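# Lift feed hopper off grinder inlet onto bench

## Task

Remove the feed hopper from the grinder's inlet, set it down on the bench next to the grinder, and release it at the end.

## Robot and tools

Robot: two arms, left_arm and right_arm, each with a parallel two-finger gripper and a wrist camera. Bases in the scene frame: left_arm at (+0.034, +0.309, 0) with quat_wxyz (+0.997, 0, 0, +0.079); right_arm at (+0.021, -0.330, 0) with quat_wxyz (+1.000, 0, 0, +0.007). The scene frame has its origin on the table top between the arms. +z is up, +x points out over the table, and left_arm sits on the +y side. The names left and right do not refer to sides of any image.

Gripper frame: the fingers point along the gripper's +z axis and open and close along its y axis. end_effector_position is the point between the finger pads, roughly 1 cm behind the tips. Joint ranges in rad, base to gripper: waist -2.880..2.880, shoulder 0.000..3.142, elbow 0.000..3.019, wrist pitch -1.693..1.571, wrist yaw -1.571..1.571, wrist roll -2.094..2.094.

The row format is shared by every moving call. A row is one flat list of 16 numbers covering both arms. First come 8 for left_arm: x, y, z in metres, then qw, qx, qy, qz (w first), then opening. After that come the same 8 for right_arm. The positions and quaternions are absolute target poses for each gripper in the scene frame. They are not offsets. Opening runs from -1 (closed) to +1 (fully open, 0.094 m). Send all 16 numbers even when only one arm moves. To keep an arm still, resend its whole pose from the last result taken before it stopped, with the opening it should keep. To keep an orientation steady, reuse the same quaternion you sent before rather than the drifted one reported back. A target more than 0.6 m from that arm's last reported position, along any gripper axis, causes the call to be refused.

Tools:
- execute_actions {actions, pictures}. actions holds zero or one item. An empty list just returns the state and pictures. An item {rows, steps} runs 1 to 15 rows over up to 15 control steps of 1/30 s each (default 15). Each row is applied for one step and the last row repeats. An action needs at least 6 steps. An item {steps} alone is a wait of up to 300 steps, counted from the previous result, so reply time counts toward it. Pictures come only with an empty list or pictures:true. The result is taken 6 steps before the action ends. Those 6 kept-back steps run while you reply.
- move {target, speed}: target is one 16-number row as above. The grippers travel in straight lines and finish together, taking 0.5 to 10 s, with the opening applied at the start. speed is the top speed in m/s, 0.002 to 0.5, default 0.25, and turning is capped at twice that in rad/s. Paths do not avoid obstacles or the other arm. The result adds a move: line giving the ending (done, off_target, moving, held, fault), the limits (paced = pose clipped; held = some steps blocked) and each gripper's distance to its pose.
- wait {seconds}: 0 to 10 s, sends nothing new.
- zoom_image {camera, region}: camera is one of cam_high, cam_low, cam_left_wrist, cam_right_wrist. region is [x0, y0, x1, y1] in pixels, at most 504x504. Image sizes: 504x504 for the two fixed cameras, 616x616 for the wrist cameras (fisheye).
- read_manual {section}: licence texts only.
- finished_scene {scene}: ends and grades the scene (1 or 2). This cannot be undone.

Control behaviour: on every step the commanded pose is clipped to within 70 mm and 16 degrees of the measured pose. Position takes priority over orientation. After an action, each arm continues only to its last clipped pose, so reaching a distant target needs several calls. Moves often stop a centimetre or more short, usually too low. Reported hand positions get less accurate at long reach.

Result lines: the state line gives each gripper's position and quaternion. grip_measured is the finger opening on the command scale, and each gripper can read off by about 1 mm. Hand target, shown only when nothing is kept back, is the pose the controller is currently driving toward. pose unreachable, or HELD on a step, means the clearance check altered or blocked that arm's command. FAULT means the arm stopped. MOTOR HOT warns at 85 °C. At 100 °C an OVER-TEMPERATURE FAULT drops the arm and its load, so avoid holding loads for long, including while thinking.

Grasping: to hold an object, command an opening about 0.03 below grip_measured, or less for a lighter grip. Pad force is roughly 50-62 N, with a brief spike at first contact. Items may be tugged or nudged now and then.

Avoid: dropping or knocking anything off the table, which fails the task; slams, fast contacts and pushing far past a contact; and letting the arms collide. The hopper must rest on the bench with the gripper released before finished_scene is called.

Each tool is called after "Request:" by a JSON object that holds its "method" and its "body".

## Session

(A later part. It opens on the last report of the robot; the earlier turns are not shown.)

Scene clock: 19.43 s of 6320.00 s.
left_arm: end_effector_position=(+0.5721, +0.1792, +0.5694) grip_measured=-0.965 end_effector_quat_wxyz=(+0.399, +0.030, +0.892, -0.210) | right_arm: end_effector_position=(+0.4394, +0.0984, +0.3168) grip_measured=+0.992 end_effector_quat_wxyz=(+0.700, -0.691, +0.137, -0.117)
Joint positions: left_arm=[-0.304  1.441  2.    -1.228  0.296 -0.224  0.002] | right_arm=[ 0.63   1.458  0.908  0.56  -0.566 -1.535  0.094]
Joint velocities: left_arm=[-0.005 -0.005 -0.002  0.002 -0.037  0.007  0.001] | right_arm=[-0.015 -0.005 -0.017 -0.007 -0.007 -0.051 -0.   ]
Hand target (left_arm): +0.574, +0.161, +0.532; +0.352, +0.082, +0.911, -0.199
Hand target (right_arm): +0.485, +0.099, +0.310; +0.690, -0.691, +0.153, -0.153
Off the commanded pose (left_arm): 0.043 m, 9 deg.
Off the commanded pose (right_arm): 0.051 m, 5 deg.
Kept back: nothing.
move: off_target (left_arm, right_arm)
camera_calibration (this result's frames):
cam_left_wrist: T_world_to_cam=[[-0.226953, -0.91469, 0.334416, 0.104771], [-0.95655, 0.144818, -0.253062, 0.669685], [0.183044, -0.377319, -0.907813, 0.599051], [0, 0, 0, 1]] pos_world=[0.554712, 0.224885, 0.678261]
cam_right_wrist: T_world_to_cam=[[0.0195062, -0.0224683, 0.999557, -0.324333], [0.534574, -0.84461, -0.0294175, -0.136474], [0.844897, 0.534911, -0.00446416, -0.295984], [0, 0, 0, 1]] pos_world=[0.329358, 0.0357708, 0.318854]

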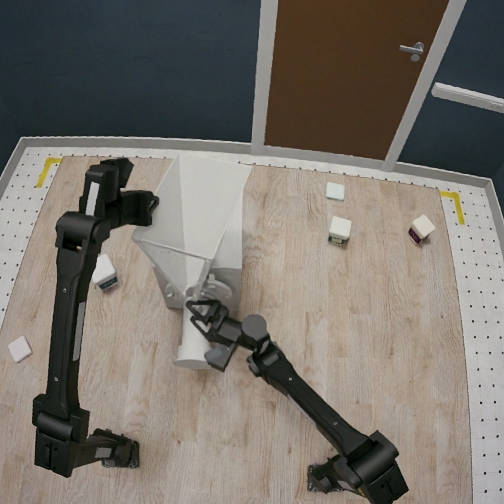

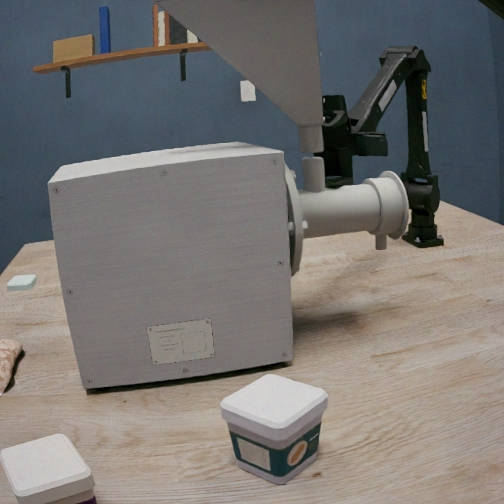

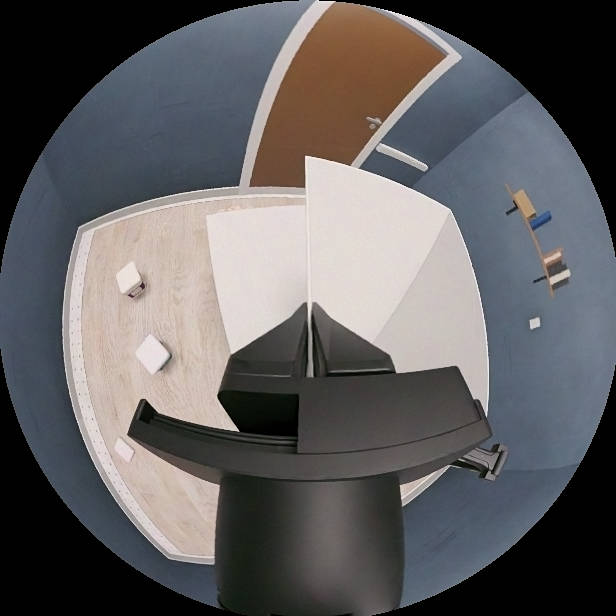

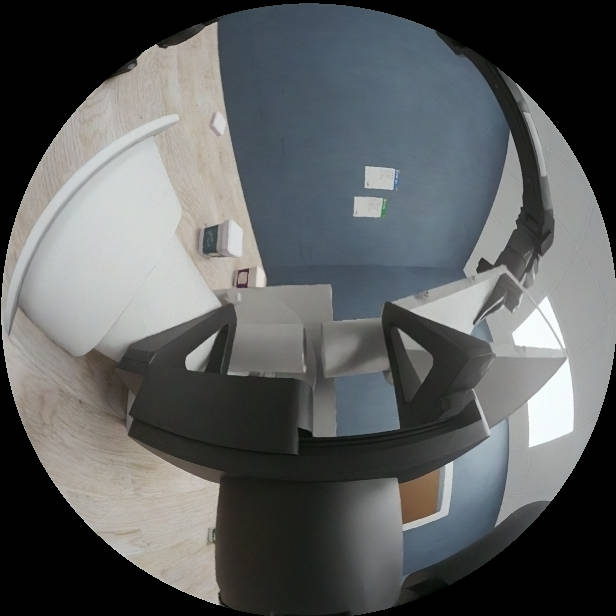

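Request:
{"method": "move", "body": {"target": [0.56,0.18,0.63,0.40,0.0,0.9,-0.18,-1,0.40,0.04,0.33,0.69,-0.69,0.153,-0.153,0.6], "speed": 0.08}}

Request:
{"method": "move", "body": {"target": [0.55,0.17,0.69,0.40,-0.03,0.9,-0.16,-1,0.25,-0.45,0.3,0.66,-0.25,0.66,-0.25,0], "speed": 0.25}}

Scene clock: 21.03 s of 6320.00 s.
left_arm: end_effector_position=(+0.5718, +0.1807, +0.5668) grip_measured=-0.968 end_effector_quat_wxyz=(+0.348, -0.007, +0.922, -0.168) | right_arm: end_effector_position=(+0.3955, +0.0458, +0.3288) grip_measured=+0.601 end_effector_quat_wxyz=(+0.693, -0.690, +0.152, -0.143)
Joint positions: left_arm=[-0.334  1.535  2.178 -1.439  0.189 -0.268  0.001] | right_arm=[ 0.611  1.245  0.746  0.502 -0.525 -1.556  0.075]
Joint velocities: left_arm=[-0.005 -0.015  0.007 -0.022 -0.037 -0.051  0.   ] | right_arm=[ 0.015 -0.015 -0.012  0.007 -0.051  0.022  0.   ]
Hand target (left_arm): +0.554, +0.181, +0.627; +0.402, +0.000, +0.898, -0.180
Hand target (right_arm): +0.399, +0.040, +0.329; +0.691, -0.690, +0.153, -0.154
Off the commanded pose (left_arm): 0.064 m, 7 deg.
Off the commanded pose (right_arm): 0.007 m, 1 deg.
Kept back: nothing.
move: off_target (left_arm)
camera_calibration (this result's frames):
cam_left_wrist: T_world_to_cam=[[-0.112328, -0.947532, 0.299274, 0.0672647], [-0.98959, 0.0794026, -0.120032, 0.623865], [0.0899712, -0.309641, -0.946587, 0.660356], [0, 0, 0, 1]] pos_world=[0.565513, 0.218672, 0.679838]
cam_right_wrist: T_world_to_cam=[[0.00447425, -0.0115514, 0.999923, -0.331311], [0.483913, -0.87503, -0.0122739, -0.141299], [0.875105, 0.48393, 0.00167478, -0.242319], [0, 0, 0, 1]] pos_world=[0.281914, -0.0102025, 0.329957]

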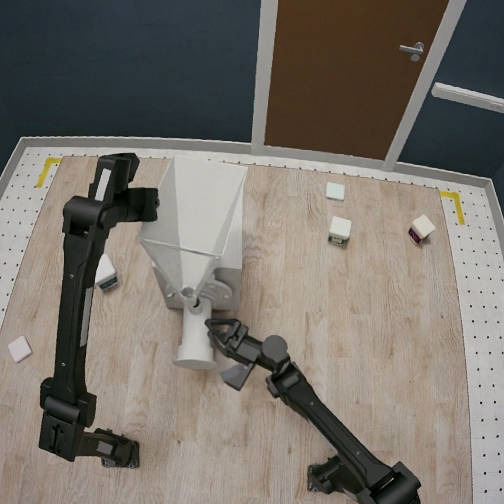

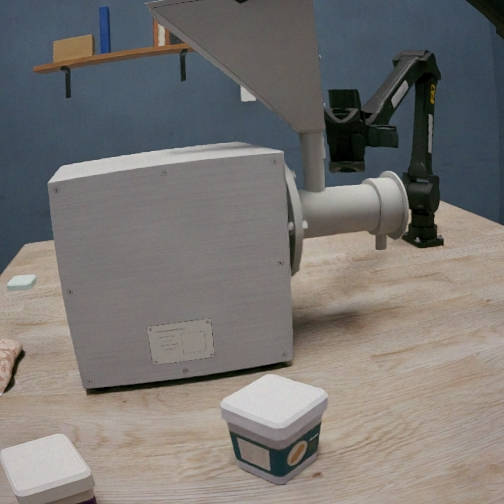

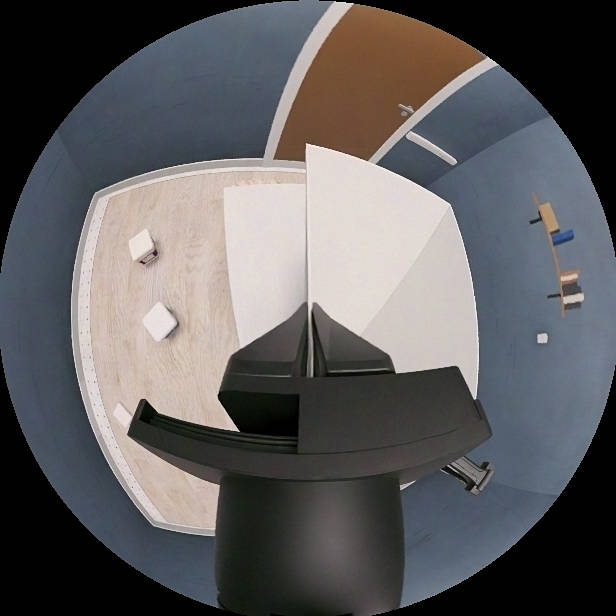

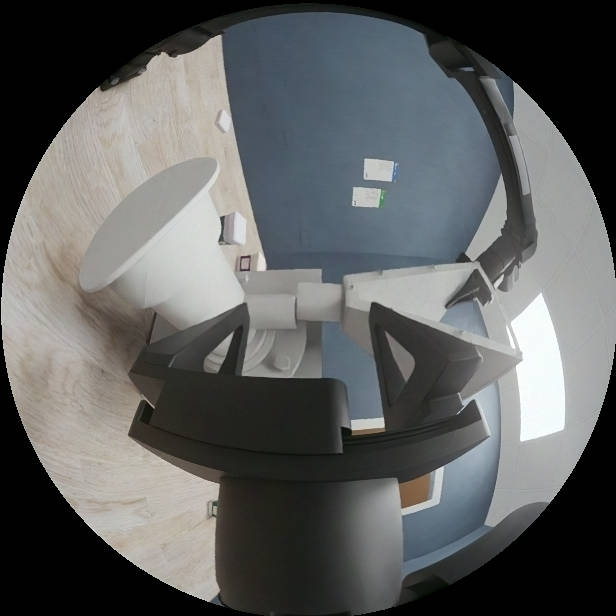

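Scene clock: 24.20 s of 6320.00 s.
left_arm: end_effector_position=(+0.5749, +0.1777, +0.5688) grip_measured=-0.968 end_effector_quat_wxyz=(+0.319, -0.027, +0.938, -0.131) | right_arm: end_effector_position=(+0.2449, -0.4460, +0.2645) grip_measured=+0.001 end_effector_quat_wxyz=(+0.652, -0.257, +0.668, -0.250)
Joint positions: left_arm=[-0.366  1.628  2.347 -1.591  0.098 -0.302  0.001] | right_arm=[-1.162  0.25   0.207 -0.018 -1.148 -0.789  0.047]
Joint velocities: left_arm=[-0.005 -0.005 -0.002 -0.007 -0.007  0.095  0.   ] | right_arm=[ 0.005 -0.005  0.022 -0.002 -0.022 -0.007 -0.001]
Hand target (left_arm): +0.555, +0.175, +0.642; +0.401, -0.030, +0.901, -0.163
Hand target (right_arm): +0.244, -0.447, +0.293; +0.654, -0.266, +0.656, -0.266
Off the commanded pose (left_arm): 0.124 m, 11 deg; position clipped at the last step of the last action.
Off the commanded pose (right_arm): 0.036 m, 2 deg.
Kept back: nothing.
move: off_target (left_arm, right_arm); limits=paced
camera_calibration (this result's frames):
cam_left_wrist: T_world_to_cam=[[-0.0415111, -0.967808, 0.248243, 0.0560772], [-0.998446, 0.0309331, -0.0463629, 0.599145], [0.0371915, -0.249781, -0.967588, 0.692683], [0, 0, 0, 1]] pos_world=[0.57478, 0.208758, 0.684089]
cam_right_wrist: T_world_to_cam=[[0.0120144, -0.740449, 0.672005, -0.512145], [-0.615456, -0.535146, -0.578647, 0.071111], [0.78808, -0.406637, -0.462143, -0.125613], [0, 0, 0, 1]] pos_world=[0.148912, -0.392241, 0.327261]

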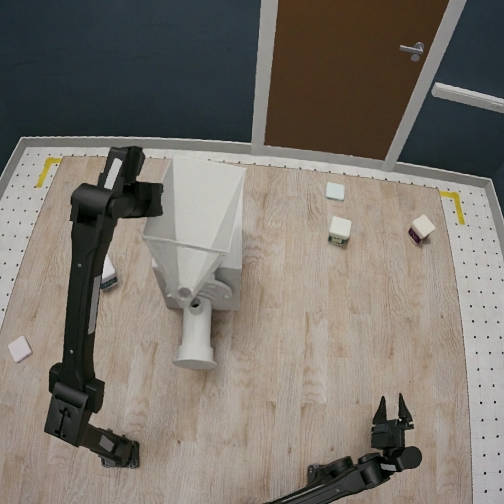

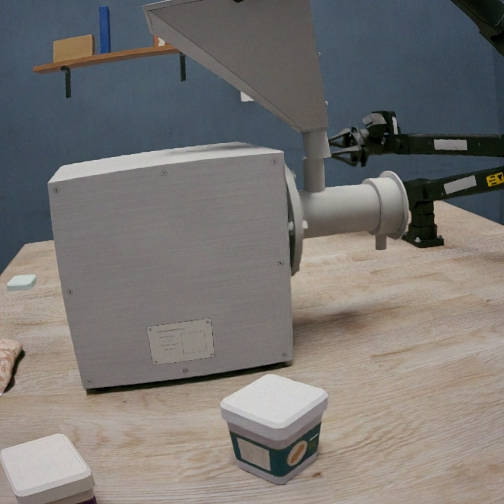

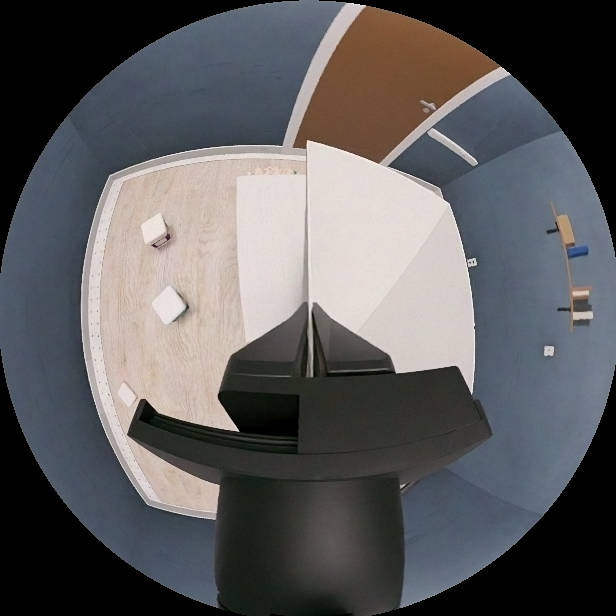

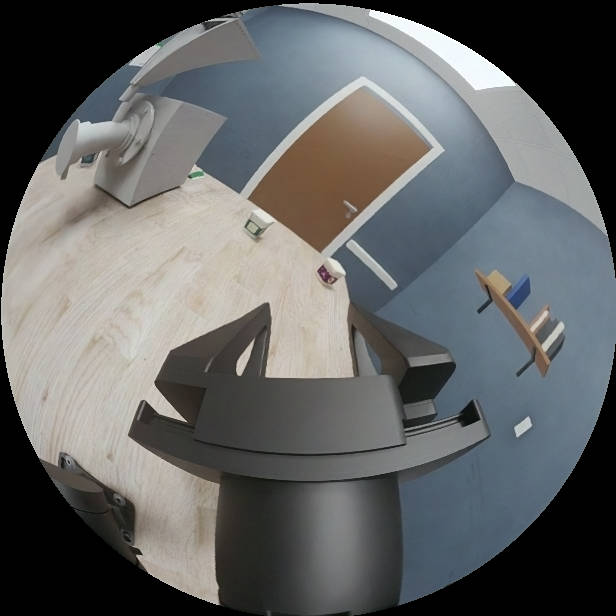

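Request:
{"method": "move", "body": {"target": [0.50,0.12,0.68,0.40,-0.05,0.9,-0.15,-1,0.25,-0.45,0.3,0.66,-0.25,0.66,-0.25,0], "speed": 0.08}}

Request:
{"method": "move", "body": {"target": [0.50,-0.08,0.66,0.40,-0.05,0.9,-0.15,-1,0.25,-0.45,0.3,0.66,-0.25,0.66,-0.25,0], "speed": 0.12}}

Scene clock: 26.70 s of 6320.00 s.
left_arm: end_effector_position=(+0.5484, +0.1123, +0.5785) grip_measured=-0.968 end_effector_quat_wxyz=(+0.336, -0.021, +0.936, -0.104) | right_arm: end_effector_position=(+0.2450, -0.4469, +0.2643) grip_measured=+0.001 end_effector_quat_wxyz=(+0.658, -0.237, +0.676, -0.234)
Joint positions: left_arm=[-0.546  1.62   2.363 -1.599 -0.072 -0.407  0.001] | right_arm=[-1.162  0.25   0.207 -0.018 -1.143 -0.736  0.047]
Joint velocities: left_arm=[-0.015 -0.005  0.012 -0.022 -0.11  -0.037 -0.001] | right_arm=[ 0.005 -0.015 -0.007  0.002 -0.051  0.007 -0.001]
Hand target (left_arm): +0.516, +0.119, +0.644; +0.398, -0.048, +0.903, -0.154
Hand target (right_arm): +0.247, -0.447, +0.299; +0.662, -0.250, +0.661, -0.250
Off the commanded pose (left_arm): 0.113 m, 10 deg; position clipped at the last step of the last action.
Off the commanded pose (right_arm): 0.036 m, 3 deg.
Kept back: nothing.
move: off_target (left_arm, right_arm); limits=paced
camera_calibration (this result's frames):
cam_left_wrist: T_world_to_cam=[[-0.0386798, -0.980238, 0.194002, 0.0204178], [-0.996732, 0.0240697, -0.0771094, 0.59286], [0.0709161, -0.19635, -0.977966, 0.668218], [0, 0, 0, 1]] pos_world=[0.544325, 0.136949, 0.695249]
cam_right_wrist: T_world_to_cam=[[0.007475, -0.775456, 0.631357, -0.516518], [-0.618941, -0.499484, -0.606158, 0.0946372], [0.785402, -0.386242, -0.483696, -0.110579], [0, 0, 0, 1]] pos_world=[0.149285, -0.395978, 0.329986]

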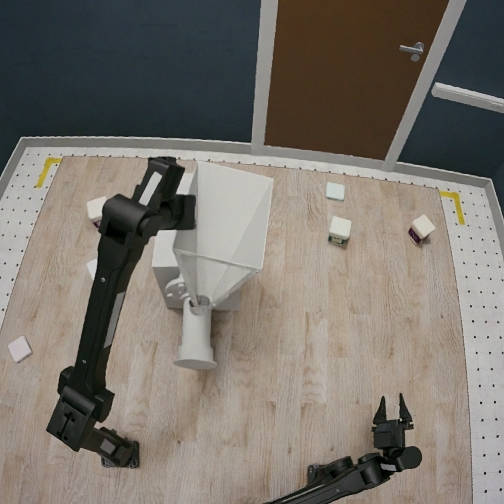

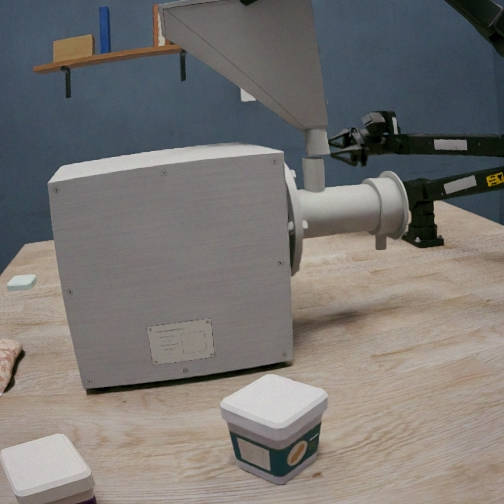

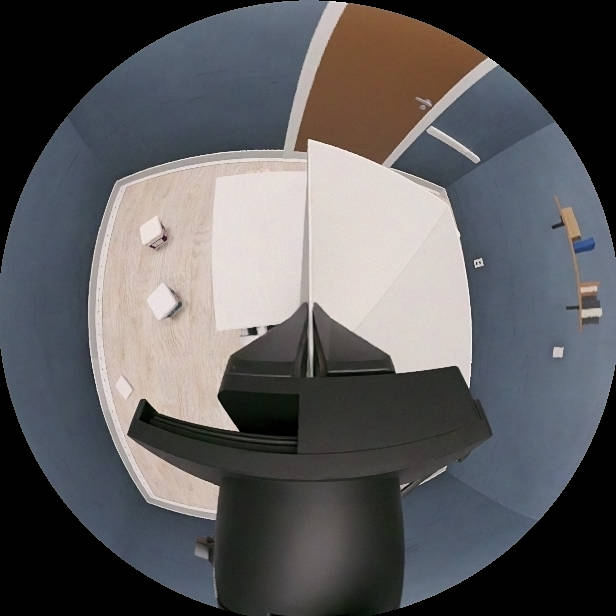

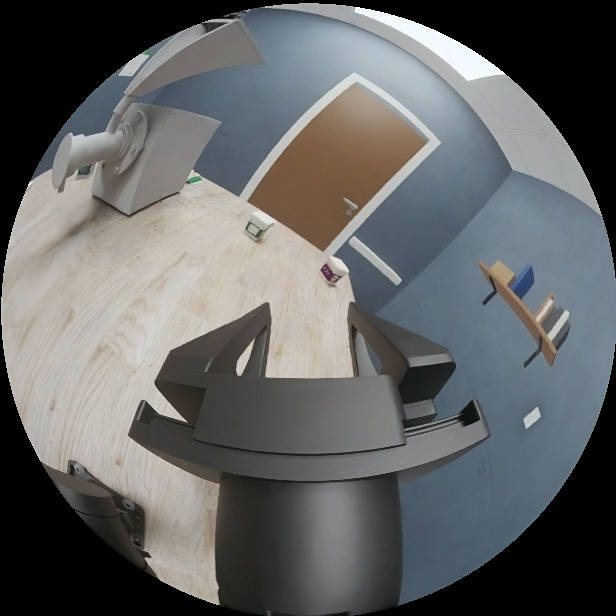

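Scene clock: 29.17 s of 6320.00 s.
left_arm: end_effector_position=(+0.5138, -0.0817, +0.5145) grip_measured=-0.964 end_effector_quat_wxyz=(+0.339, -0.006, +0.938, -0.075) | right_arm: end_effector_position=(+0.2450, -0.4469, +0.2643) grip_measured=+0.001 end_effector_quat_wxyz=(+0.658, -0.237, +0.676, -0.234)
Joint positions: left_arm=[-0.939  1.772  2.376 -1.55  -0.359 -0.677  0.002] | right_arm=[-1.162  0.25   0.207 -0.018 -1.143 -0.735  0.047]
Joint velocities: left_arm=[-0.015 -0.015  0.007 -0.007  0.022 -0.051 -0.   ] | right_arm=[-0.005  0.005 -0.002 -0.007 -0.037  0.037 -0.001]
Hand target (left_arm): +0.504, -0.077, +0.591; +0.400, -0.049, +0.902, -0.155
Hand target (right_arm): +0.247, -0.447, +0.299; +0.662, -0.250, +0.661, -0.250
Off the commanded pose (left_arm): 0.146 m, 13 deg; position clipped at the last step of the last action.
Off the commanded pose (right_arm): 0.036 m, 3 deg.
Kept back: nothing.
move: off_target (left_arm, right_arm); limits=paced
camera_calibration (this result's frames):
cam_left_wrist: T_world_to_cam=[[-0.0479476, -0.990473, 0.12909, -0.121249], [-0.995951, 0.0375689, -0.0816681, 0.5611], [0.0760403, -0.132483, -0.988264, 0.577878], [0, 0, 0, 1]] pos_world=[0.509072, -0.0646147, 0.632572]
cam_right_wrist: T_world_to_cam=[[0.00718479, -0.775694, 0.631069, -0.516526], [-0.619149, -0.499017, -0.606331, 0.0949073], [0.785241, -0.386369, -0.483855, -0.110581], [0, 0, 0, 1]] pos_world=[0.149306, -0.39603, 0.330003]

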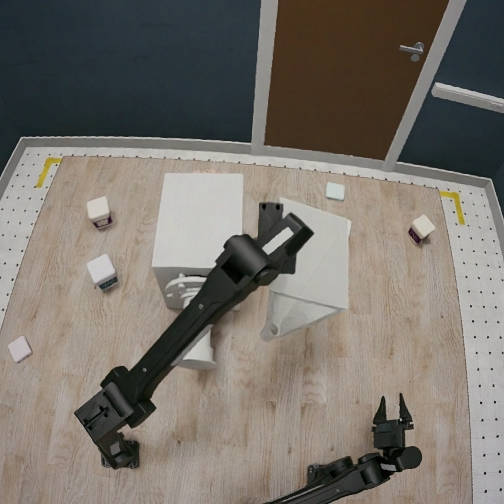

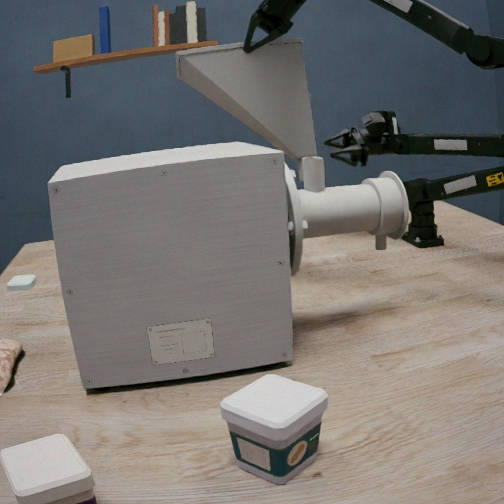

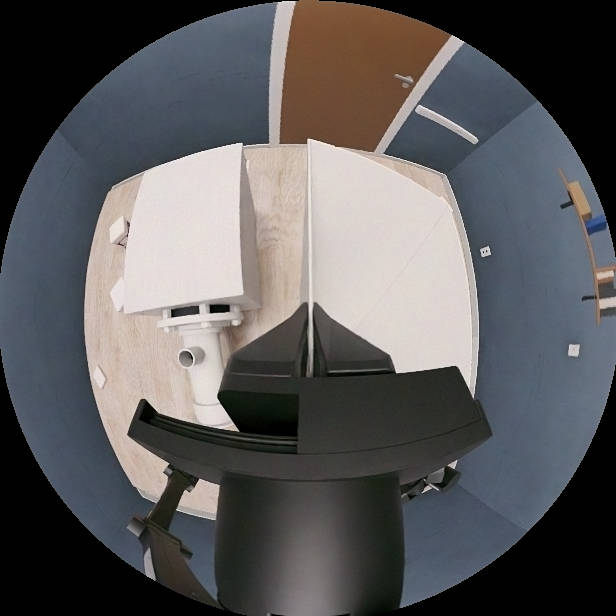

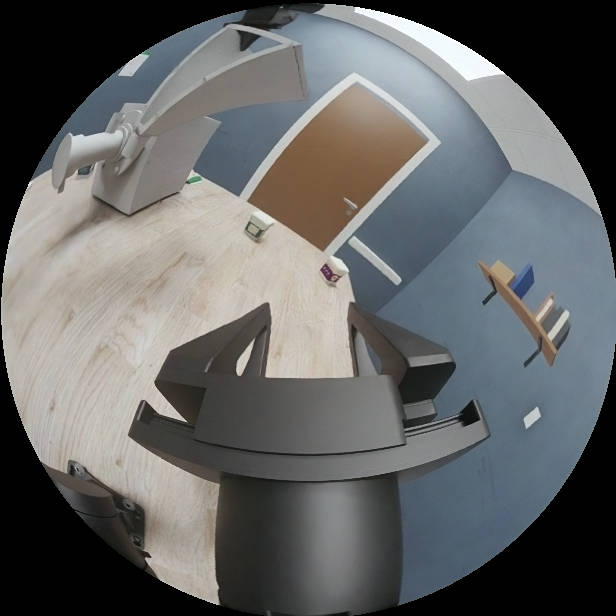

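Request:
{"method": "move", "body": {"target": [0.53,-0.14,0.36,0.05,-0.111,0.988,-0.11,-1,0.25,-0.45,0.3,0.66,-0.25,0.66,-0.25,0], "speed": 0.1}}

Scene clock: 33.03 s of 6320.00 s.
left_arm: end_effector_position=(+0.5253, -0.1397, +0.2932) grip_measured=-0.965 end_effector_quat_wxyz=(+0.035, -0.098, +0.992, -0.070) | right_arm: end_effector_position=(+0.2450, -0.4470, +0.2643) grip_measured=+0.001 end_effector_quat_wxyz=(+0.658, -0.237, +0.676, -0.234)
Joint positions: left_arm=[-0.887  2.065  2.343 -1.698  0.042 -0.928  0.002] | right_arm=[-1.162  0.25   0.207 -0.018 -1.143 -0.735  0.047]
Joint velocities: left_arm=[ 0.005 -0.005 -0.007 -0.017  0.022  0.022  0.001] | right_arm=[-0.005 -0.015 -0.012  0.007  0.051 -0.007  0.001]
Hand target (left_arm): +0.526, -0.137, +0.359; +0.069, -0.110, +0.984, -0.125
Hand target (right_arm): +0.247, -0.447, +0.299; +0.662, -0.250, +0.661, -0.250
Off the commanded pose (left_arm): 0.067 m, 5 deg.
Off the commanded pose (right_arm): 0.036 m, 3 deg.
joint sent to its limit (left arm) — the command would take joint 4 (wrist pitch) past its lower limit, so that joint was sent only as far as its limit.
Kept back: nothing.
move: off_target (left_arm, right_arm)
camera_calibration (this result's frames):
cam_left_wrist: T_world_to_cam=[[0.172853, -0.975332, 0.137295, -0.265909], [-0.848905, -0.0768352, 0.522931, 0.286126], [-0.499482, -0.20694, -0.841245, 0.599429], [0, 0, 0, 1]] pos_world=[0.588261, -0.113319, 0.391151]
cam_right_wrist: T_world_to_cam=[[0.00689437, -0.775931, 0.63078, -0.516533], [-0.619355, -0.49855, -0.606504, 0.0951775], [0.78508, -0.386496, -0.484014, -0.110583], [0, 0, 0, 1]] pos_world=[0.149326, -0.396083, 0.33002]

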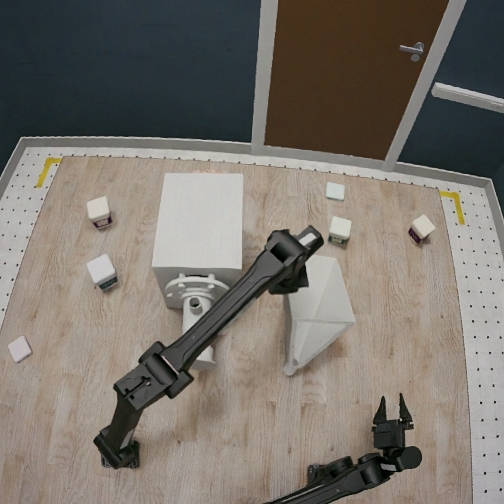

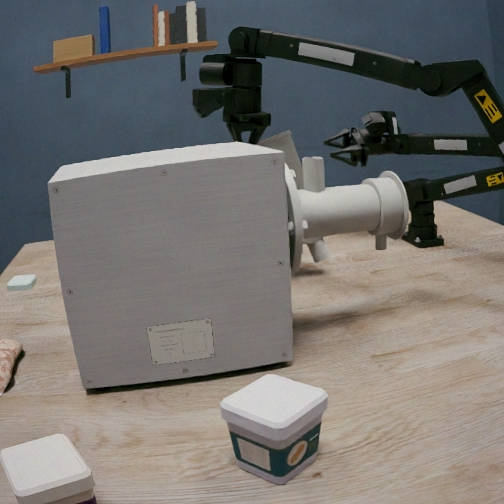

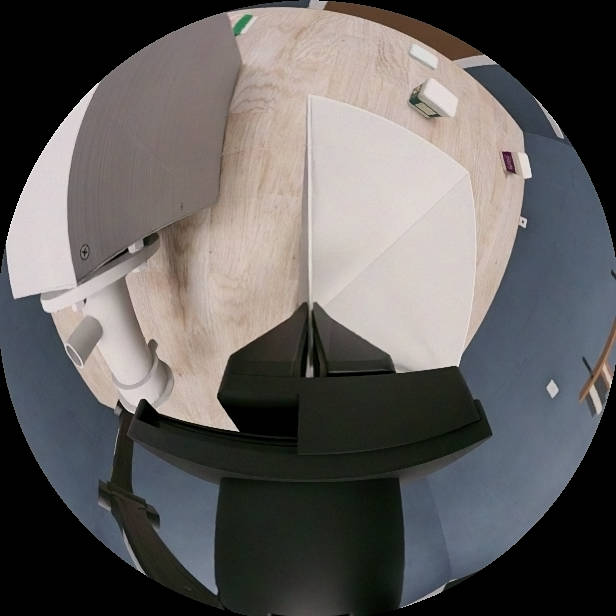

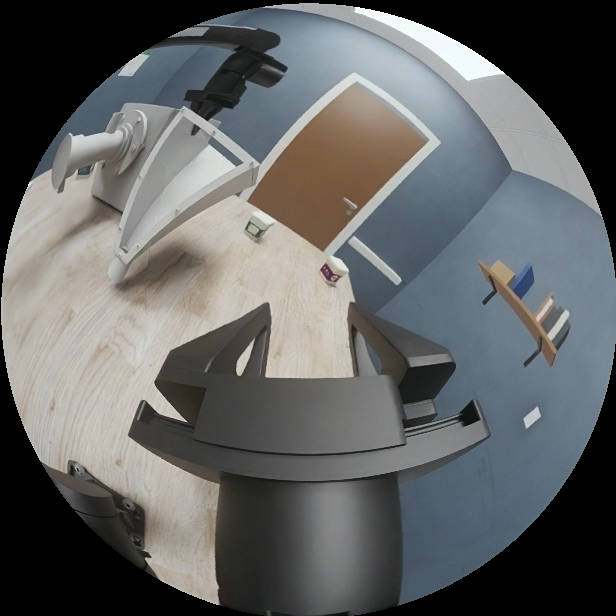

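Request:
{"method": "move", "body": {"target": [0.54,-0.14,0.25,0,-0.111,0.988,-0.11,-1,0.25,-0.45,0.3,0.66,-0.25,0.66,-0.25,0], "speed": 0.05}}

Request:
{"method": "move", "body": {"target": [0.545,-0.14,0.165,-0.03,-0.111,0.988,-0.11,-1,0.25,-0.45,0.3,0.66,-0.25,0.66,-0.25,0], "speed": 0.035}}

Scene clock: 34.77 s of 6320.00 s.
left_arm: end_effector_position=(+0.5439, -0.1218, +0.2303) grip_measured=-0.963 end_effector_quat_wxyz=(-0.022, -0.121, +0.989, -0.079) | right_arm: end_effector_position=(+0.2450, -0.4471, +0.2643) grip_measured=+0.001 end_effector_quat_wxyz=(+0.658, -0.237, +0.676, -0.234)
Joint positions: left_arm=[-0.823  2.089  2.214 -1.614  0.142 -0.915  0.002] | right_arm=[-1.162  0.25   0.207 -0.018 -1.142 -0.735  0.047]
Joint velocities: left_arm=[-0.005  0.005 -0.012  0.022 -0.066  0.051  0.   ] | right_arm=[-0.005 -0.005  0.007 -0.012 -0.051 -0.037  0.   ]
Hand target (left_arm): +0.539, -0.140, +0.250; -0.002, -0.111, +0.988, -0.109
Hand target (right_arm): +0.247, -0.447, +0.299; +0.662, -0.250, +0.661, -0.250
Off the commanded pose (left_arm): 0.027 m, 5 deg.
Off the commanded pose (right_arm): 0.036 m, 3 deg.
Kept back: nothing.
move: off_target (left_arm, right_arm)
camera_calibration (this result's frames):
cam_left_wrist: T_world_to_cam=[[0.226707, -0.963076, 0.145218, -0.272678], [-0.780599, -0.0904991, 0.618446, 0.275407], [-0.582468, -0.253563, -0.772293, 0.583075], [0, 0, 0, 1]] pos_world=[0.616423, -0.089839, 0.319578]
cam_right_wrist: T_world_to_cam=[[0.00661254, -0.775927, 0.630787, -0.516512], [-0.619558, -0.49832, -0.606485, 0.09529], [0.784923, -0.386799, -0.484027, -0.110704], [0, 0, 0, 1]] pos_world=[0.149347, -0.396111, 0.330018]

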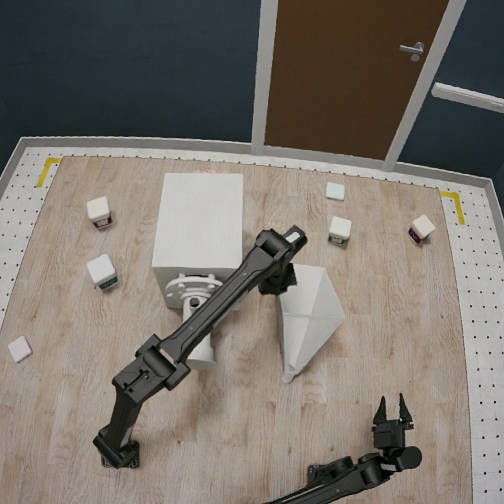

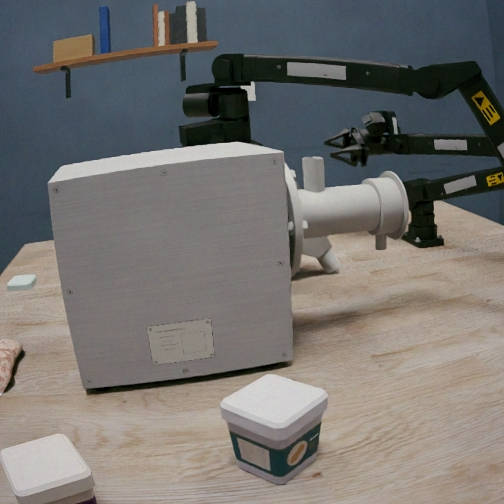

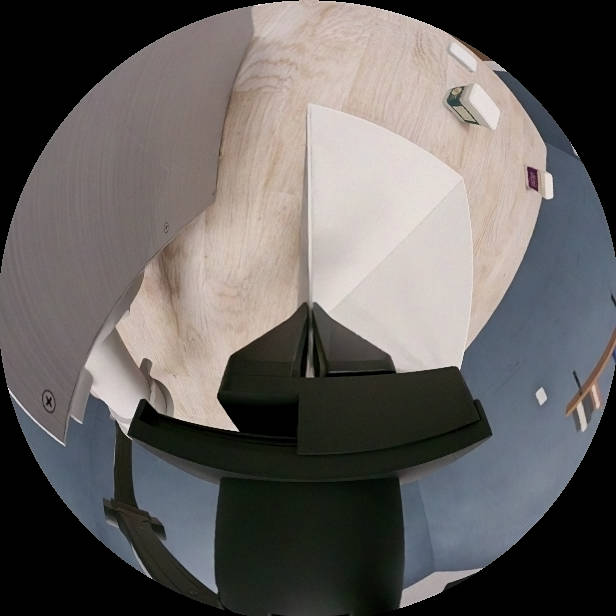

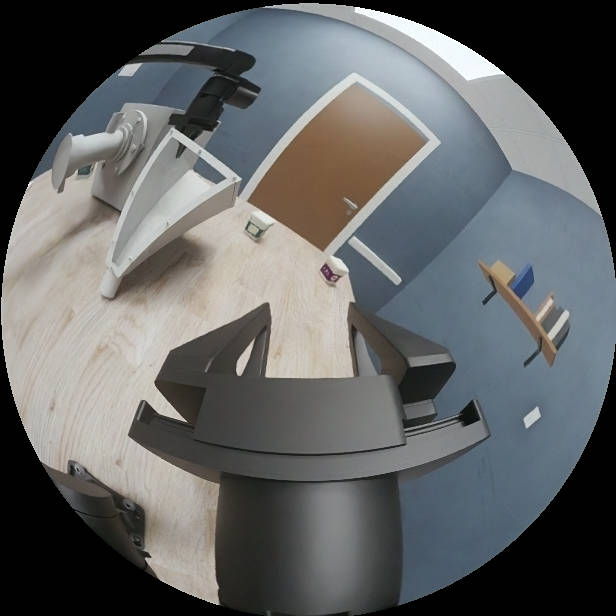

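Scene clock: 37.10 s of 6320.00 s.
left_arm: end_effector_position=(+0.5457, -0.1225, +0.1632) grip_measured=-0.963 end_effector_quat_wxyz=(-0.041, -0.130, +0.987, -0.091) | right_arm: end_effector_position=(+0.2450, -0.4471, +0.2643) grip_measured=+0.001 end_effector_quat_wxyz=(+0.658, -0.237, +0.676, -0.234)
Joint positions: left_arm=[-0.811  2.093  2.043 -1.448  0.187 -0.921  0.002] | right_arm=[-1.162  0.25   0.207 -0.018 -1.142 -0.735  0.047]
Joint velocities: left_arm=[-0.005  0.005 -0.012  0.017  0.022 -0.081  0.   ] | right_arm=[-0.005 -0.005 -0.002 -0.012 -0.051 -0.007 -0.   ]
Hand target (left_arm): +0.545, -0.140, +0.165; -0.031, -0.111, +0.987, -0.110
Hand target (right_arm): +0.247, -0.447, +0.299; +0.662, -0.250, +0.661, -0.250
Off the commanded pose (left_arm): 0.018 m, 3 deg.
Off the commanded pose (right_arm): 0.036 m, 3 deg.
Kept back: nothing.
move: off_target (left_arm, right_arm)
camera_calibration (this result's frames):
cam_left_wrist: T_world_to_cam=[[0.246437, -0.955071, 0.164646, -0.276906], [-0.756592, -0.0834199, 0.648545, 0.301088], [-0.605672, -0.284395, -0.743156, 0.536258], [0, 0, 0, 1]] pos_world=[0.620836, -0.0868386, 0.248846]
cam_right_wrist: T_world_to_cam=[[0.00661254, -0.775927, 0.630787, -0.516512], [-0.619558, -0.49832, -0.606485, 0.09529], [0.784923, -0.386799, -0.484027, -0.110704], [0, 0, 0, 1]] pos_world=[0.149347, -0.396111, 0.330018]

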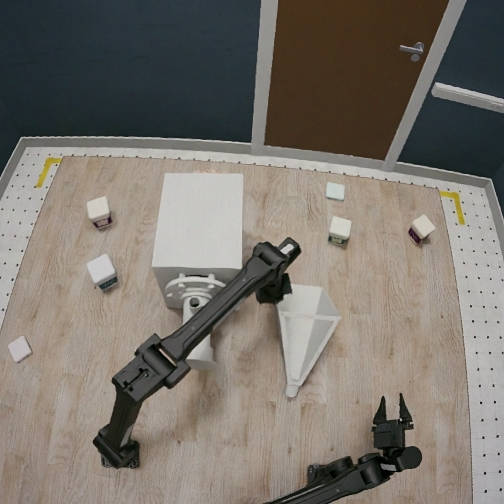

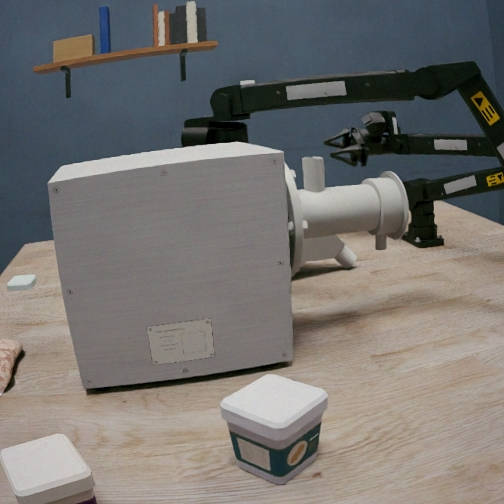

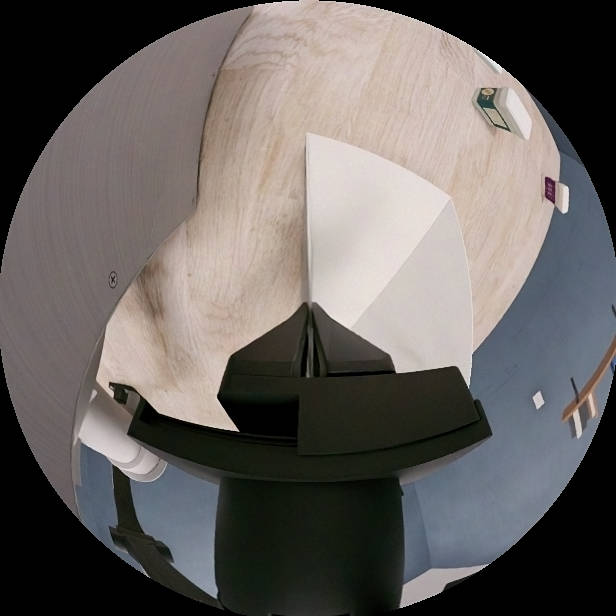

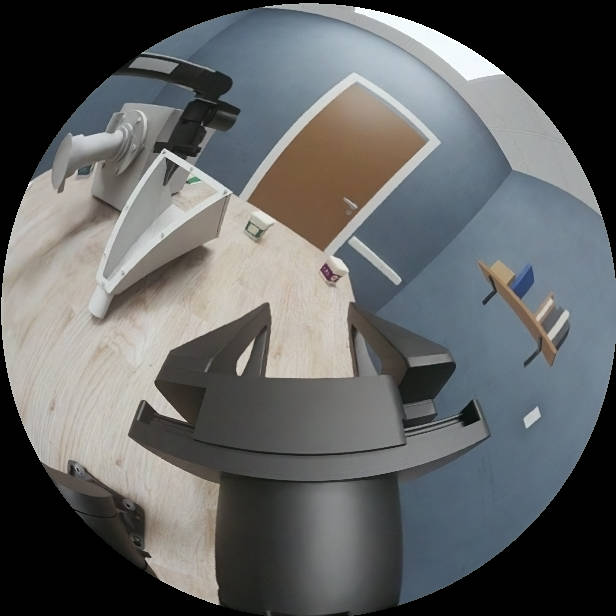

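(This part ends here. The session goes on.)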